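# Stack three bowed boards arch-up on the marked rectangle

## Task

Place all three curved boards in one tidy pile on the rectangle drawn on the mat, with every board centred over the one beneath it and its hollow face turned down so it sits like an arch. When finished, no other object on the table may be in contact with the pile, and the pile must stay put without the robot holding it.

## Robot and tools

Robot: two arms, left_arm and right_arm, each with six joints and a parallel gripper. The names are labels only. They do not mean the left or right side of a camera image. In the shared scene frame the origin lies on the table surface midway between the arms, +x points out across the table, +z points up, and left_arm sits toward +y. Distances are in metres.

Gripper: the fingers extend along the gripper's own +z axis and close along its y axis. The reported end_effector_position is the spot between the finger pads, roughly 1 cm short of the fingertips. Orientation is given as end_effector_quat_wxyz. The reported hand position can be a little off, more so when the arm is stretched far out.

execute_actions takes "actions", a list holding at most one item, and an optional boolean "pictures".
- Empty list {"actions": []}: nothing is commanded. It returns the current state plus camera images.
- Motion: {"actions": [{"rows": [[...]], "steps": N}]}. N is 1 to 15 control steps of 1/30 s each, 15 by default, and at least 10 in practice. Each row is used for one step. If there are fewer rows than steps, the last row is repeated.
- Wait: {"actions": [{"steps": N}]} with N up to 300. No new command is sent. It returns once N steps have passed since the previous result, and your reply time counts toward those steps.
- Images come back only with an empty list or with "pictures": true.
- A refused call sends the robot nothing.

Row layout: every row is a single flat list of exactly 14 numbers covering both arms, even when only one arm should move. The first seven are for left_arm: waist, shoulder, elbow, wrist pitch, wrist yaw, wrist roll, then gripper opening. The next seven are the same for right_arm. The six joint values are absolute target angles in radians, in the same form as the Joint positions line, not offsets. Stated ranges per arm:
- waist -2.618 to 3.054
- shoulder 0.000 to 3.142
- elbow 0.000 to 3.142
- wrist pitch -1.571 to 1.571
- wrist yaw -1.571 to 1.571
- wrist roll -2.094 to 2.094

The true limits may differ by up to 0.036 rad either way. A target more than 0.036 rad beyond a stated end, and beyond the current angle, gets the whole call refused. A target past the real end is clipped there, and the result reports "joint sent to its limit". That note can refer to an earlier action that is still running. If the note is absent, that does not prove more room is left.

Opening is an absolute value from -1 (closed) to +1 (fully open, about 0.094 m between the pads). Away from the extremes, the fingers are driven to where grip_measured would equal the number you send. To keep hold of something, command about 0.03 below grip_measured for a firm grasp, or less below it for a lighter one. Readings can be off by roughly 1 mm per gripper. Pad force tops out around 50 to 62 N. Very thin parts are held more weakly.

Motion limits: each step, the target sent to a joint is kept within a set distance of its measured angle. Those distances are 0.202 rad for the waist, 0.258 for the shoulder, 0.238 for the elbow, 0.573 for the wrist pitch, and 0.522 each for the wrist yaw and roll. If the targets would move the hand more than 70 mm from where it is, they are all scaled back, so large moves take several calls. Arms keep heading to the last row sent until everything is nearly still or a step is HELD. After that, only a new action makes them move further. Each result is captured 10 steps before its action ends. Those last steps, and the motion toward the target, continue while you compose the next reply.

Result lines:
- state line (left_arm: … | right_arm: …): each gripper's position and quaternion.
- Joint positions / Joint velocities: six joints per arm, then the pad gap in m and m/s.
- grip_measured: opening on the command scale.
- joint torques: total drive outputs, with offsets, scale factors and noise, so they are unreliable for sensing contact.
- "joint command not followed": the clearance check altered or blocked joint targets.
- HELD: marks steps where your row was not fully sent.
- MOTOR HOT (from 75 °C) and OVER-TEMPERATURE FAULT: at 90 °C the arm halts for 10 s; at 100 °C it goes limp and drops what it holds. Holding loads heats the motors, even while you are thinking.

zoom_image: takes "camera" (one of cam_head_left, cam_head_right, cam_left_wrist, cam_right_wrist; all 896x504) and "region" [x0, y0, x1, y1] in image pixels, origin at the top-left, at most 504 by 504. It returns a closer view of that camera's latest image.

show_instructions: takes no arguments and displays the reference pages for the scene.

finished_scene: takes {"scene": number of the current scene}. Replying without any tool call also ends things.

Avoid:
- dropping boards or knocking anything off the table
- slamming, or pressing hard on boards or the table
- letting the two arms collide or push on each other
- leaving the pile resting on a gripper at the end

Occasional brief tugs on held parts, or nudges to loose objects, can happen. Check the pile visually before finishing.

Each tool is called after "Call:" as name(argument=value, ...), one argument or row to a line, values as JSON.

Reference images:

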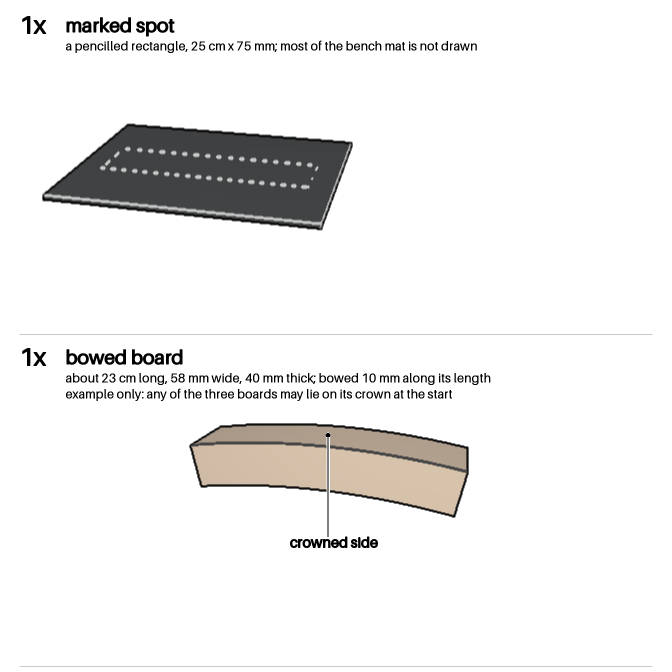

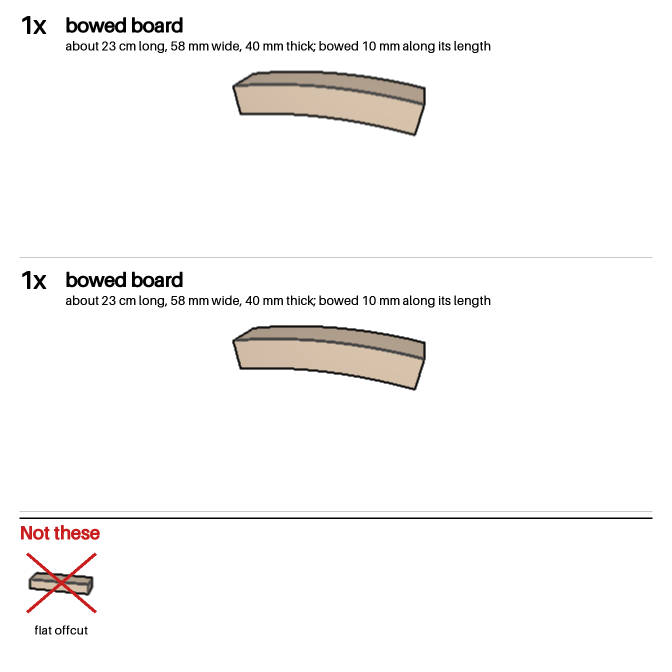

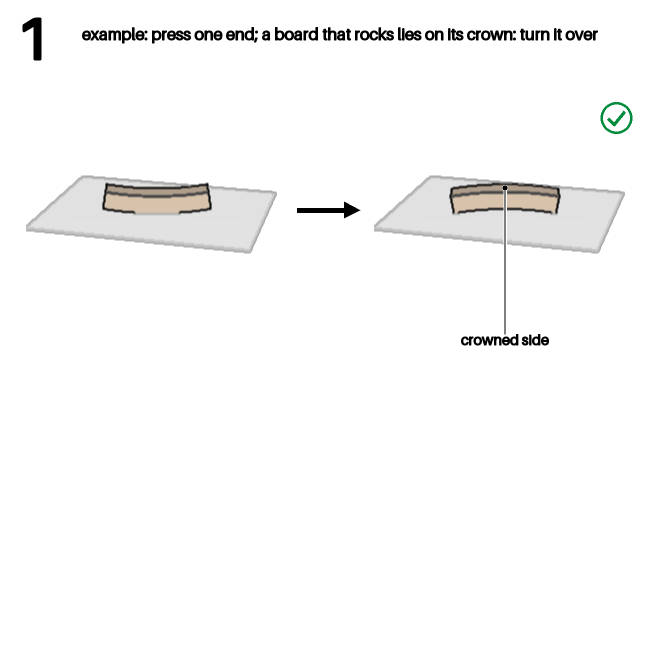

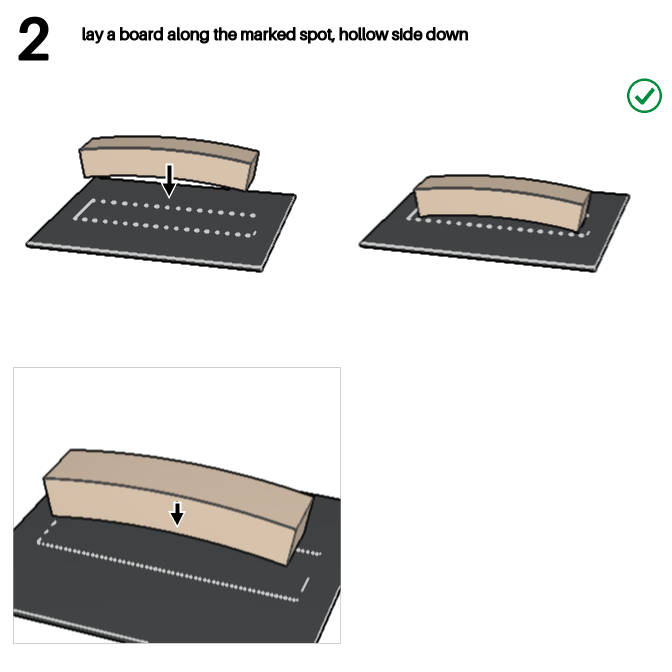

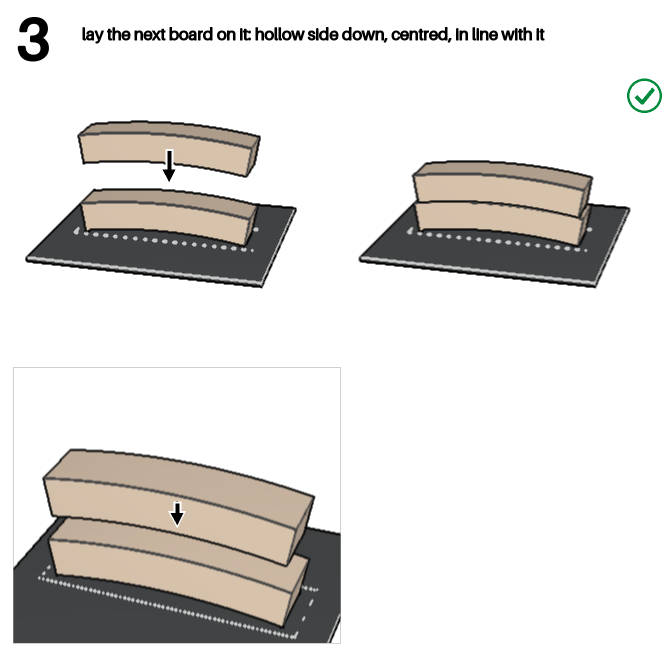

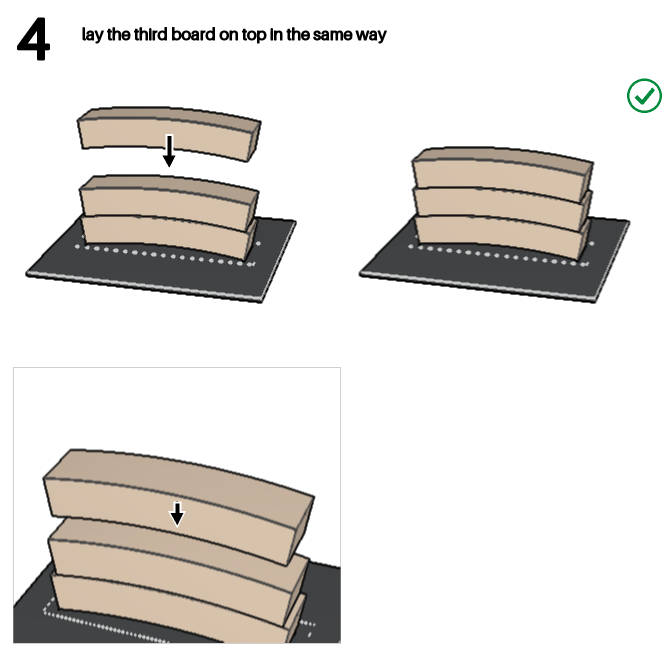

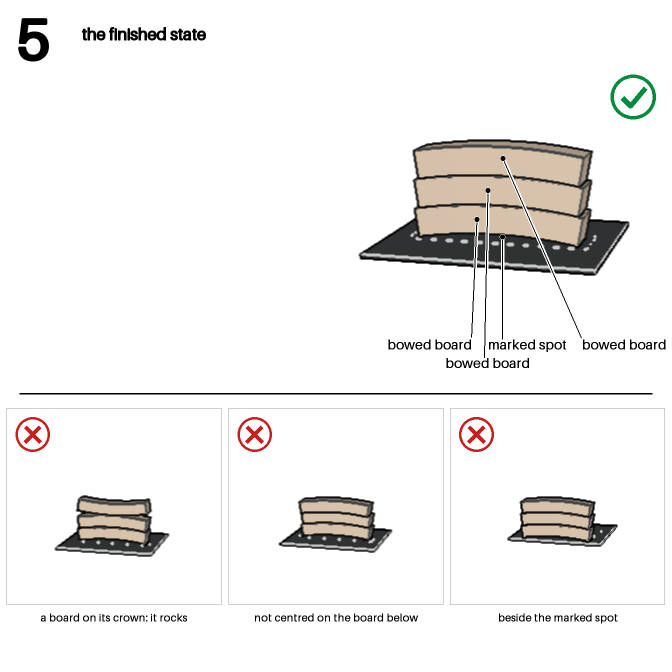

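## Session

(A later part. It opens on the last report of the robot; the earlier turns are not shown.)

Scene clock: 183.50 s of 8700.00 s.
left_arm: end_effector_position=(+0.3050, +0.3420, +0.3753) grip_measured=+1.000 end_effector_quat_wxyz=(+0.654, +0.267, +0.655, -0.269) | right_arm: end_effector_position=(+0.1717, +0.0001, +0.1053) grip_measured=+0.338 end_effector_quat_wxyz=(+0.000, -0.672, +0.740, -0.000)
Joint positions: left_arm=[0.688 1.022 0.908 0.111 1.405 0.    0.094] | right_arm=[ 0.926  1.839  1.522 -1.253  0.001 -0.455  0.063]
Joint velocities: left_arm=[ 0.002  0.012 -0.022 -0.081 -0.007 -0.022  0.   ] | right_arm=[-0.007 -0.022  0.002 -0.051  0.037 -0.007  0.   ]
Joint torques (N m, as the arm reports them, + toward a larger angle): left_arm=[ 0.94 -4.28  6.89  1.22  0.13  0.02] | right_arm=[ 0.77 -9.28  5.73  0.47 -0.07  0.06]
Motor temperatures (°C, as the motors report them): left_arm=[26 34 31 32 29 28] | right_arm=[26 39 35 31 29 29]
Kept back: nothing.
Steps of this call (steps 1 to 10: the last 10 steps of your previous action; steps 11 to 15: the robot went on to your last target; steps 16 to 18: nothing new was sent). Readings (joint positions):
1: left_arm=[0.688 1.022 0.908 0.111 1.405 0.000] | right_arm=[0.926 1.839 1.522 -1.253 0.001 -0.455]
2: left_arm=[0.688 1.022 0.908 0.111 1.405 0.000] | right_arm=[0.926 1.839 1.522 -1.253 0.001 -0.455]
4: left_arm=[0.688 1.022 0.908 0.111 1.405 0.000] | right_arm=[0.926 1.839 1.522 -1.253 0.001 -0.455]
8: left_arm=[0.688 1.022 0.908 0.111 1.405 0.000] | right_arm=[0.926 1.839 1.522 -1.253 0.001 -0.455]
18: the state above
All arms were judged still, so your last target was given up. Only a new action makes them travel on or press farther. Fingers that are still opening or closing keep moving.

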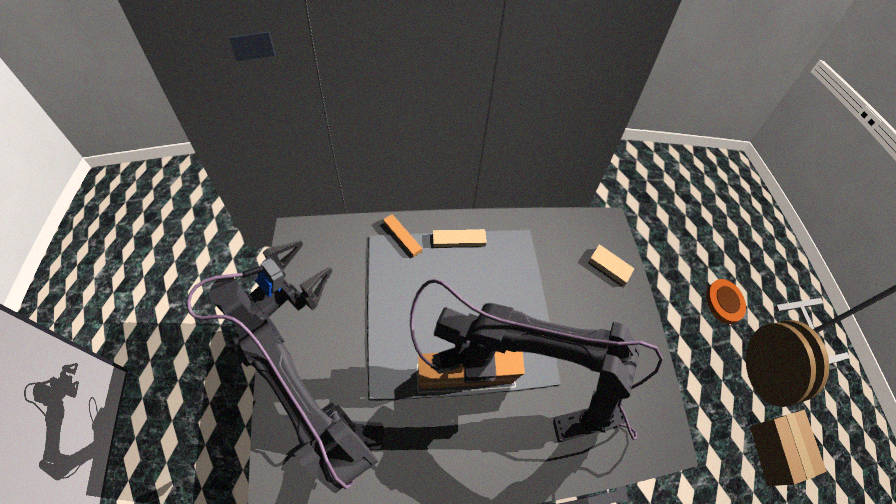

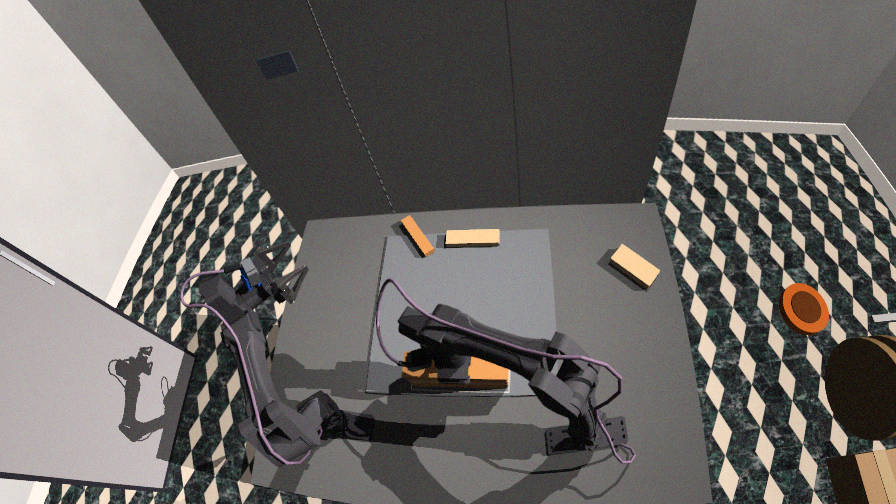

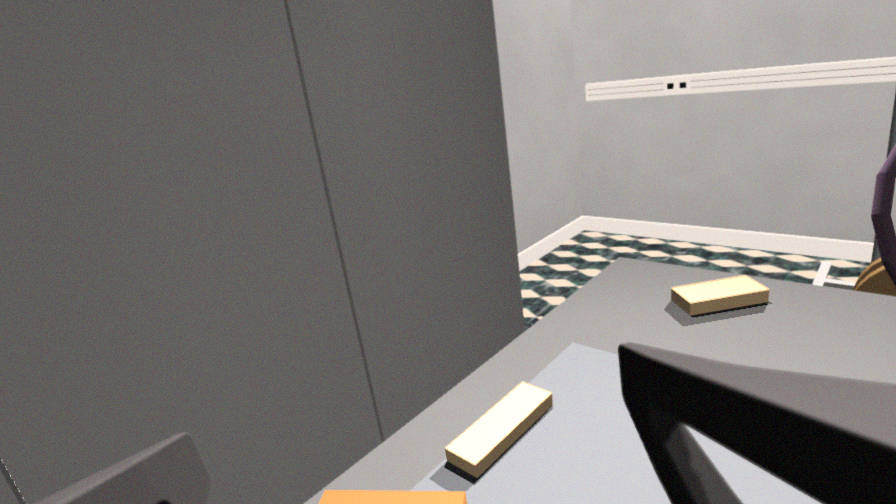

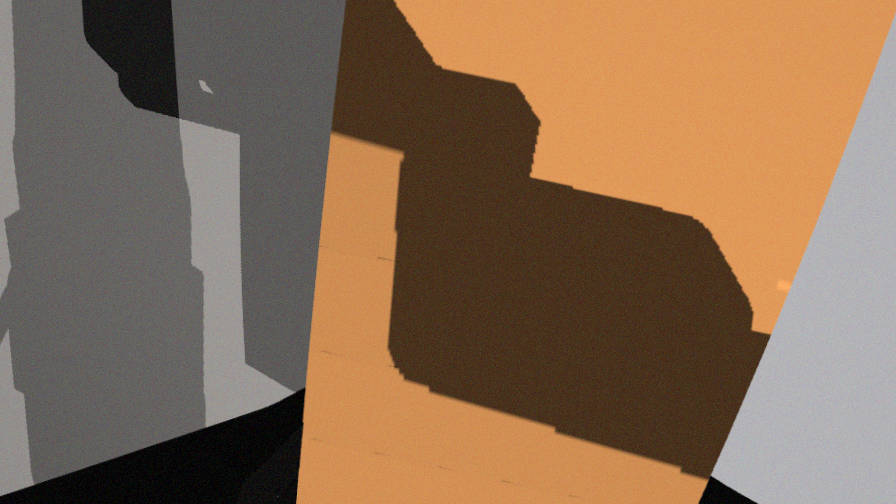

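Call:
execute_actions(
  actions=[
    {"rows": [[0.7,1.0,0.9,0.1,1.414,0.008,1,0.936,1.853,1.5135,-1.236,-0.006,-0.447,0.295],[0.7,1.0,0.9,0.1,1.414,0.008,1,0.936,1.850,1.5135,-1.236,-0.006,-0.447,0.305],[0.7,1.0,0.9,0.1,1.414,0.008,1,0.936,1.848,1.5135,-1.236,-0.006,-0.447,0.315],[0.7,1.0,0.9,0.1,1.414,0.008,1,0.936,1.846,1.5135,-1.236,-0.006,-0.447,0.323],[0.7,1.0,0.9,0.1,1.414,0.008,1,0.936,1.845,1.5135,-1.236,-0.006,-0.447,0.331],[0.7,1.0,0.9,0.1,1.414,0.008,1,0.936,1.845,1.5135,-1.236,-0.006,-0.447,0.339],[0.7,1.0,0.9,0.1,1.414,0.008,1,0.936,1.845,1.5135,-1.236,-0.006,-0.447,0.347],[0.7,1.0,0.9,0.1,1.414,0.008,1,0.936,1.845,1.5135,-1.236,-0.006,-0.447,0.357],[0.7,1.0,0.9,0.1,1.414,0.008,1,0.936,1.845,1.5135,-1.236,-0.006,-0.447,0.372],[0.7,1.0,0.9,0.1,1.414,0.008,1,0.936,1.845,1.5135,-1.236,-0.006,-0.447,0.40],[0.7,1.0,0.9,0.1,1.414,0.008,1,0.936,1.845,1.5135,-1.236,-0.006,-0.447,0.45],[0.7,1.0,0.9,0.1,1.414,0.008,1,0.936,1.845,1.5135,-1.236,-0.006,-0.447,0.52],[0.7,1.0,0.9,0.1,1.414,0.008,1,0.936,1.840,1.5135,-1.236,-0.006,-0.447,0.60],[0.7,1.0,0.9,0.1,1.414,0.008,1,0.936,1.833,1.5135,-1.236,-0.006,-0.447,0.68],[0.7,1.0,0.9,0.1,1.414,0.008,1,0.936,1.825,1.5135,-1.236,-0.006,-0.447,0.76]], "steps": 15},
  ],
)

Call:
execute_actions(
  actions=[
    {"rows": [[0.7,1.0,0.9,0.1,1.414,0.008,1,0.936,1.819,1.5135,-1.236,-0.006,-0.447,0.84],[0.7,1.0,0.9,0.1,1.414,0.008,1,0.936,1.815,1.5135,-1.236,-0.006,-0.447,0.92],[0.7,1.0,0.9,0.1,1.414,0.008,1,0.936,1.809,1.5135,-1.236,-0.006,-0.447,1],[0.7,1.0,0.9,0.1,1.414,0.008,1,0.936,1.801,1.5135,-1.236,-0.006,-0.447,1],[0.7,1.0,0.9,0.1,1.414,0.008,1,0.936,1.790,1.5135,-1.236,-0.006,-0.447,1],[0.7,1.0,0.9,0.1,1.414,0.008,1,0.936,1.778,1.5135,-1.236,-0.006,-0.447,1],[0.7,1.0,0.9,0.1,1.414,0.008,1,0.936,1.765,1.5135,-1.236,-0.006,-0.447,1],[0.7,1.0,0.9,0.1,1.414,0.008,1,0.936,1.750,1.5135,-1.236,-0.006,-0.447,1],[0.7,1.0,0.9,0.1,1.414,0.008,1,0.936,1.734,1.5135,-1.236,-0.006,-0.447,1],[0.7,1.0,0.9,0.1,1.414,0.008,1,0.936,1.716,1.5135,-1.236,-0.006,-0.447,1],[0.7,1.0,0.9,0.1,1.414,0.008,1,0.936,1.698,1.5135,-1.236,-0.006,-0.447,1],[0.7,1.0,0.9,0.1,1.414,0.008,1,0.936,1.679,1.5135,-1.236,-0.006,-0.447,1],[0.7,1.0,0.9,0.1,1.414,0.008,1,0.936,1.660,1.5135,-1.236,-0.006,-0.447,1],[0.7,1.0,0.9,0.1,1.414,0.008,1,0.930,1.640,1.5135,-1.236,-0.006,-0.447,1],[0.7,1.0,0.9,0.1,1.414,0.008,1,0.922,1.620,1.5135,-1.236,-0.006,-0.447,1]], "steps": 15},
  ],
)

Call:
execute_actions(
  actions=[
    {"rows": [[0.7,1.0,0.9,0.1,1.414,0.008,1,0.912,1.600,1.5135,-1.236,-0.006,-0.447,1],[0.7,1.0,0.9,0.1,1.414,0.008,1,0.896,1.580,1.5135,-1.236,-0.006,-0.447,1],[0.7,1.0,0.9,0.1,1.414,0.008,1,0.874,1.561,1.5135,-1.236,-0.006,-0.447,1],[0.7,1.0,0.9,0.1,1.414,0.008,1,0.847,1.542,1.5135,-1.236,-0.006,-0.447,1],[0.7,1.0,0.9,0.1,1.414,0.008,1,0.815,1.524,1.5135,-1.236,-0.006,-0.447,1],[0.7,1.0,0.9,0.1,1.414,0.008,1,0.779,1.506,1.5135,-1.236,-0.006,-0.447,1],[0.7,1.0,0.9,0.1,1.414,0.008,1,0.740,1.490,1.5135,-1.236,-0.006,-0.447,1],[0.7,1.0,0.9,0.1,1.414,0.008,1,0.698,1.475,1.5135,-1.236,-0.006,-0.447,1],[0.7,1.0,0.9,0.1,1.414,0.008,1,0.654,1.462,1.5135,-1.236,-0.006,-0.447,1],[0.7,1.0,0.9,0.1,1.414,0.008,1,0.608,1.450,1.5135,-1.236,-0.006,-0.447,1],[0.7,1.0,0.9,0.1,1.414,0.008,1,0.561,1.439,1.5135,-1.236,-0.006,-0.447,1],[0.7,1.0,0.9,0.1,1.414,0.008,1,0.514,1.431,1.5135,-1.236,-0.006,-0.447,1],[0.7,1.0,0.9,0.1,1.414,0.008,1,0.468,1.425,1.5135,-1.236,-0.006,-0.447,1],[0.7,1.0,0.9,0.1,1.414,0.008,1,0.424,1.421,1.5135,-1.236,-0.006,-0.447,1],[0.7,1.0,0.9,0.1,1.414,0.008,1,0.382,1.420,1.5135,-1.236,-0.006,-0.447,1]], "steps": 15},
  ],
)

Call:
execute_actions(
  actions=[
    {"rows": [[0.7,1.0,0.9,0.1,1.414,0.008,1,0.343,1.420,1.5135,-1.236,-0.006,-0.447,1],[0.7,1.0,0.9,0.1,1.414,0.008,1,0.307,1.420,1.5135,-1.236,-0.006,-0.447,1],[0.7,1.0,0.9,0.1,1.414,0.008,1,0.275,1.420,1.5135,-1.236,-0.006,-0.447,1],[0.7,1.0,0.9,0.1,1.414,0.008,1,0.248,1.420,1.5135,-1.236,-0.006,-0.447,1],[0.7,1.0,0.9,0.1,1.414,0.008,1,0.226,1.420,1.5135,-1.236,-0.006,-0.447,1],[0.7,1.0,0.9,0.1,1.414,0.008,1,0.210,1.420,1.5135,-1.236,-0.006,-0.447,1],[0.7,1.0,0.9,0.1,1.414,0.008,1,0.202,1.420,1.5135,-1.236,-0.006,-0.447,1],[0.7,1.0,0.9,0.1,1.414,0.008,1,0.200,1.420,1.5135,-1.236,-0.006,-0.447,1]], "steps": 15},
  ],
  pictures=true,
)

Call:
zoom_image(
  camera="cam_head_left",
  region=[400, 330, 550, 405],
)

Call:
zoom_image(
  camera="cam_head_right",
  region=[385, 330, 535, 405],
)

Scene clock: 187.37 s of 8700.00 s.
left_arm: end_effector_position=(+0.3050, +0.3420, +0.3753) grip_measured=+1.000 end_effector_quat_wxyz=(+0.654, +0.267, +0.655, -0.269) | right_arm: end_effector_position=(+0.1717, +0.0001, +0.1053) grip_measured=+0.341 end_effector_quat_wxyz=(+0.000, -0.672, +0.740, -0.000)
Joint positions: left_arm=[0.688 1.022 0.908 0.111 1.405 0.    0.094] | right_arm=[ 0.926  1.839  1.522 -1.253  0.001 -0.455  0.063]
Joint velocities: left_arm=[-0.007  0.017 -0.002 -0.051 -0.022 -0.022  0.   ] | right_arm=[-0.002 -0.017 -0.007 -0.037 -0.037 -0.007  0.003]
Joint torques (N m, as the arm reports them, + toward a larger angle): left_arm=[ 1.   -4.37  6.85  1.22  0.13  0.05] | right_arm=[  0.71 -10.29   5.73   0.47  -0.07   0.08]
Motor temperatures (°C, as the motors report them): left_arm=[26 34 31 32 29 28] | right_arm=[26 39 35 31 29 29]
Steps of this call (steps 1 to 90: nothing new was sent; then 0.70 s passed at rest; steps 91 to 95: the first 5 steps of this action). Readings (joint positions):
91: left_arm=[0.688 1.022 0.908 0.111 1.405 0.000] | right_arm=[0.926 1.839 1.522 -1.253 0.001 -0.455]
92: left_arm=[0.688 1.022 0.908 0.111 1.405 0.000] | right_arm=[0.926 1.839 1.522 -1.253 0.001 -0.455]
94: left_arm=[0.688 1.022 0.908 0.111 1.405 0.000] | right_arm=[0.926 1.839 1.522 -1.253 0.001 -0.455]
95: the state above

Scene clock: 187.87 s of 8700.00 s.
left_arm: end_effector_position=(+0.3050, +0.3420, +0.3753) grip_measured=+1.000 end_effector_quat_wxyz=(+0.654, +0.267, +0.655, -0.269) | right_arm: end_effector_position=(+0.1719, +0.0005, +0.1065) grip_measured=+1.000 end_effector_quat_wxyz=(+0.003, -0.671, +0.741, +0.001)
Joint positions: left_arm=[0.688 1.022 0.908 0.111 1.405 0.    0.094] | right_arm=[ 0.926  1.836  1.522 -1.251  0.001 -0.453  0.094]
Joint velocities: left_arm=[ 0.002  0.002 -0.007 -0.022 -0.037  0.081  0.   ] | right_arm=[ 0.007 -0.1   -0.012  0.022 -0.022 -0.037  0.   ]
Joint torques (N m, as the arm reports them, + toward a larger angle): left_arm=[ 0.86 -4.47  7.02  1.22  0.1   0.08] | right_arm=[  0.71 -14.34   5.75   0.44  -0.07   0.05]
Motor temperatures (°C, as the motors report them): left_arm=[26 34 31 32 29 28] | right_arm=[26 39 35 31 29 29]
Steps of this call (steps 1 to 10: the last 10 steps of your previous action; steps 11 to 15: the first 5 steps of this action). Readings (joint positions):
11: left_arm=[0.688 1.022 0.908 0.111 1.405 0.000] | right_arm=[0.926 1.839 1.522 -1.252 0.001 -0.453]
12: left_arm=[0.688 1.022 0.908 0.111 1.405 0.000] | right_arm=[0.926 1.839 1.522 -1.252 0.001 -0.453]
14: left_arm=[0.688 1.022 0.908 0.111 1.405 0.000] | right_arm=[0.926 1.838 1.522 -1.251 0.001 -0.453]
15: the state above

Scene clock: 188.37 s of 8700.00 s.
left_arm: end_effector_position=(+0.3050, +0.3420, +0.3753) grip_measured=+1.000 end_effector_quat_wxyz=(+0.654, +0.267, +0.655, -0.269) | right_arm: end_effector_position=(+0.1797, -0.0120, +0.1895) grip_measured=+1.000 end_effector_quat_wxyz=(+0.129, -0.650, +0.748, +0.037)
Joint positions: left_arm=[0.688 1.022 0.908 0.111 1.405 0.    0.094] | right_arm=[ 0.884  1.577  1.522 -1.247 -0.005 -0.453  0.094]
Joint velocities: left_arm=[ 0.002 -0.032  0.002 -0.051 -0.051  0.007  0.   ] | right_arm=[-0.662 -0.54   0.002 -0.037 -0.007 -0.037  0.   ]
Joint torques (N m, as the arm reports them, + toward a larger angle): left_arm=[ 0.84 -4.52  7.05  1.22  0.11  0.07] | right_arm=[ -2.11 -10.12   6.1    0.93   0.07   0.04]
Motor temperatures (°C, as the motors report them): left_arm=[26 33 31 32 29 28] | right_arm=[26 39 35 31 29 29]
Steps of this call (steps 1 to 10: the last 10 steps of your previous action; steps 11 to 15: the first 5 steps of this action). Readings (joint positions):
11: left_arm=[0.688 1.022 0.908 0.111 1.405 0.000] | right_arm=[0.926 1.658 1.522 -1.247 0.001 -0.453]
12: left_arm=[0.688 1.022 0.908 0.111 1.405 0.000] | right_arm=[0.924 1.637 1.522 -1.247 -0.000 -0.453]
14: left_arm=[0.688 1.022 0.908 0.111 1.405 0.000] | right_arm=[0.905 1.597 1.522 -1.247 -0.003 -0.453]
15: the state above

Scene clock: 188.87 s of 8700.00 s.
left_arm: end_effector_position=(+0.3050, +0.3420, +0.3753) grip_measured=+1.000 end_effector_quat_wxyz=(+0.654, +0.267, +0.655, -0.269) | right_arm: end_effector_position=(+0.2959, -0.1742, +0.2322) grip_measured=+1.000 end_effector_quat_wxyz=(+0.204, -0.390, +0.898, -0.009)
Joint positions: left_arm=[0.688 1.022 0.908 0.111 1.405 0.    0.094] | right_arm=[ 0.274  1.441  1.522 -1.242  0.001 -0.453  0.094]
Joint velocities: left_arm=[ 0.002 -0.022  0.002 -0.037 -0.051 -0.007  0.   ] | right_arm=[-0.803 -0.007 -0.007  0.051  0.007 -0.007  0.   ]
Joint torques (N m, as the arm reports them, + toward a larger angle): left_arm=[ 0.94 -4.34  7.1   1.19  0.12  0.05] | right_arm=[ 0.06 -8.42  6.13  1.13 -0.06  0.03]
Motor temperatures (°C, as the motors report them): left_arm=[26 33 31 32 29 28] | right_arm=[26 39 35 31 29 29]
Steps of this call (steps 1 to 10: the last 10 steps of your previous action; steps 11 to 15: the first 5 steps of this action). Readings (joint positions):
11: left_arm=[0.688 1.022 0.908 0.111 1.405 0.000] | right_arm=[0.417 1.443 1.522 -1.242 -0.002 -0.453]
12: left_arm=[0.688 1.022 0.908 0.111 1.405 0.000] | right_arm=[0.376 1.442 1.522 -1.242 -0.001 -0.453]
14: left_arm=[0.688 1.022 0.908 0.111 1.405 0.000] | right_arm=[0.304 1.441 1.522 -1.242 0.001 -0.453]
15: the state above

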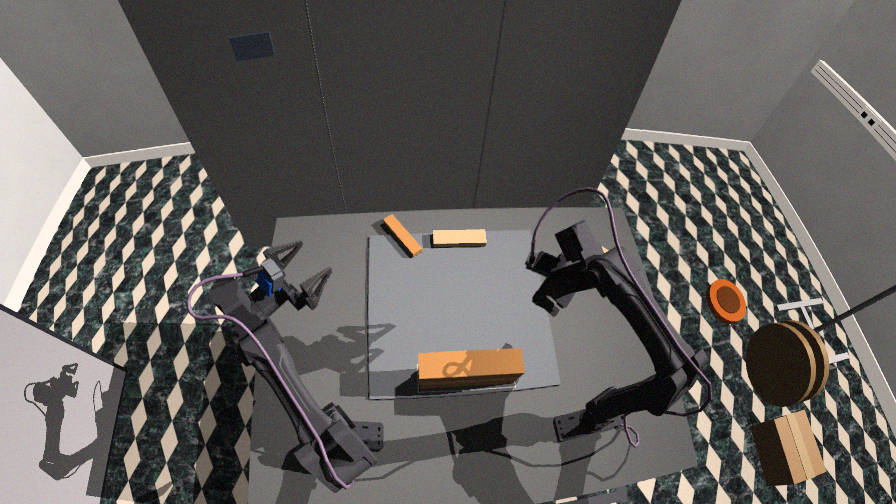

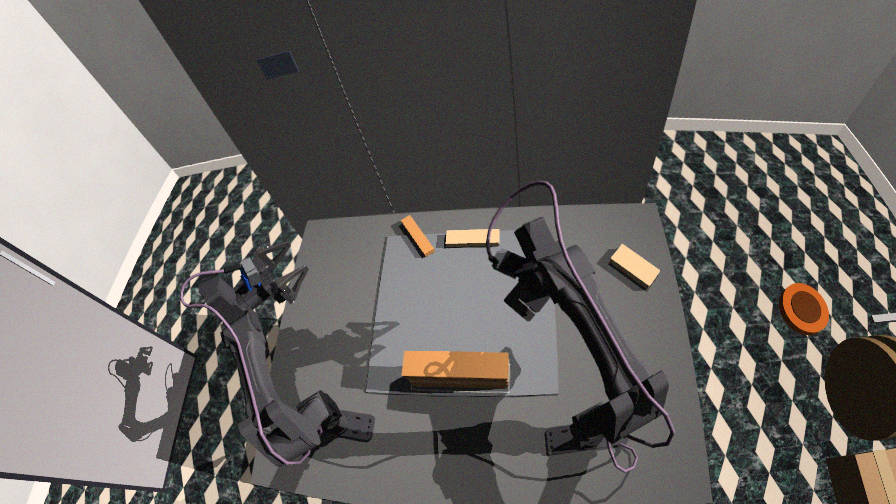

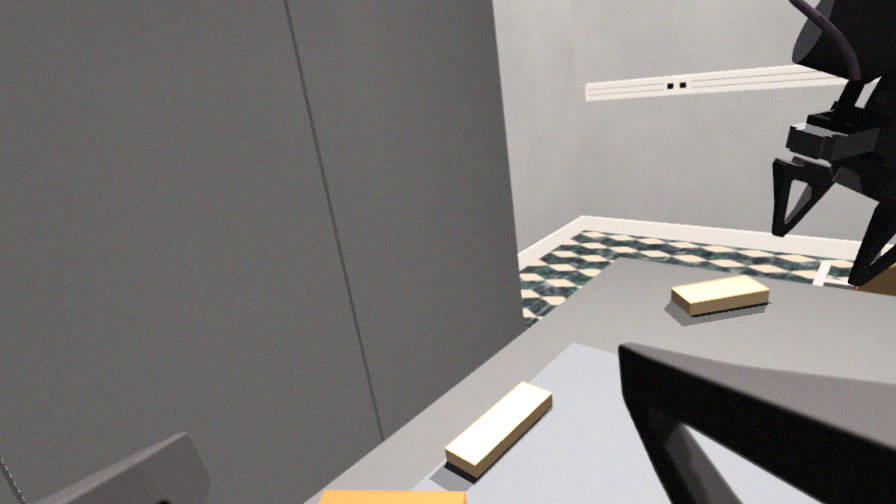

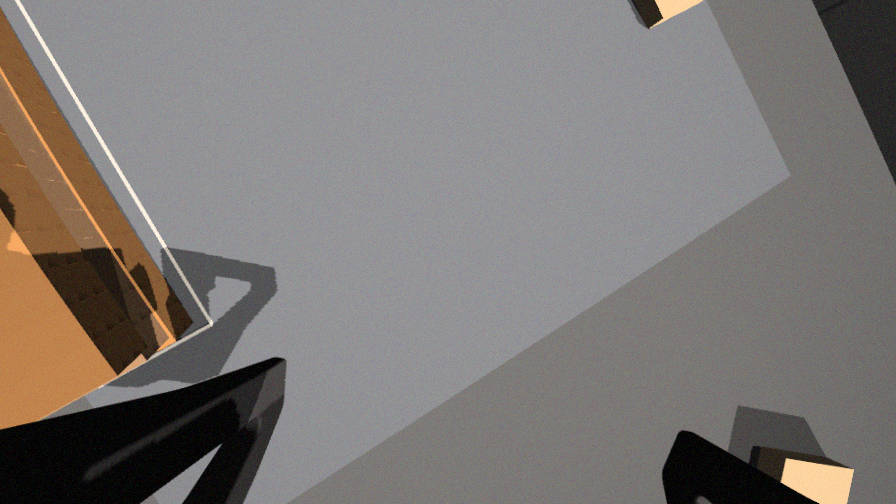

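Region (400, 330, 550, 405) of cam_head_left's 896x504 image, scaled by 3.360, with more detail than that image has.

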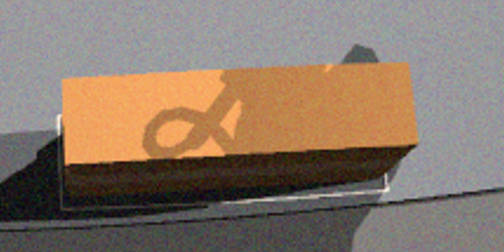

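Region (385, 330, 535, 405) of cam_head_right's 896x504 image, scaled by 3.360, with more detail than that image has.

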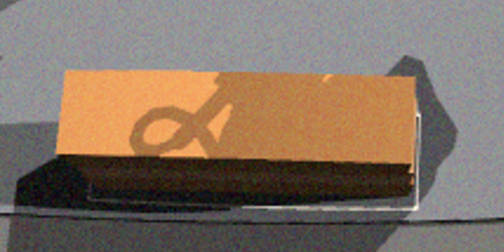

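The pile looks neat and centred. Finishing scene 1.

Call:
finished_scene(
  scene=1,
)

The scene is finished: the task was done.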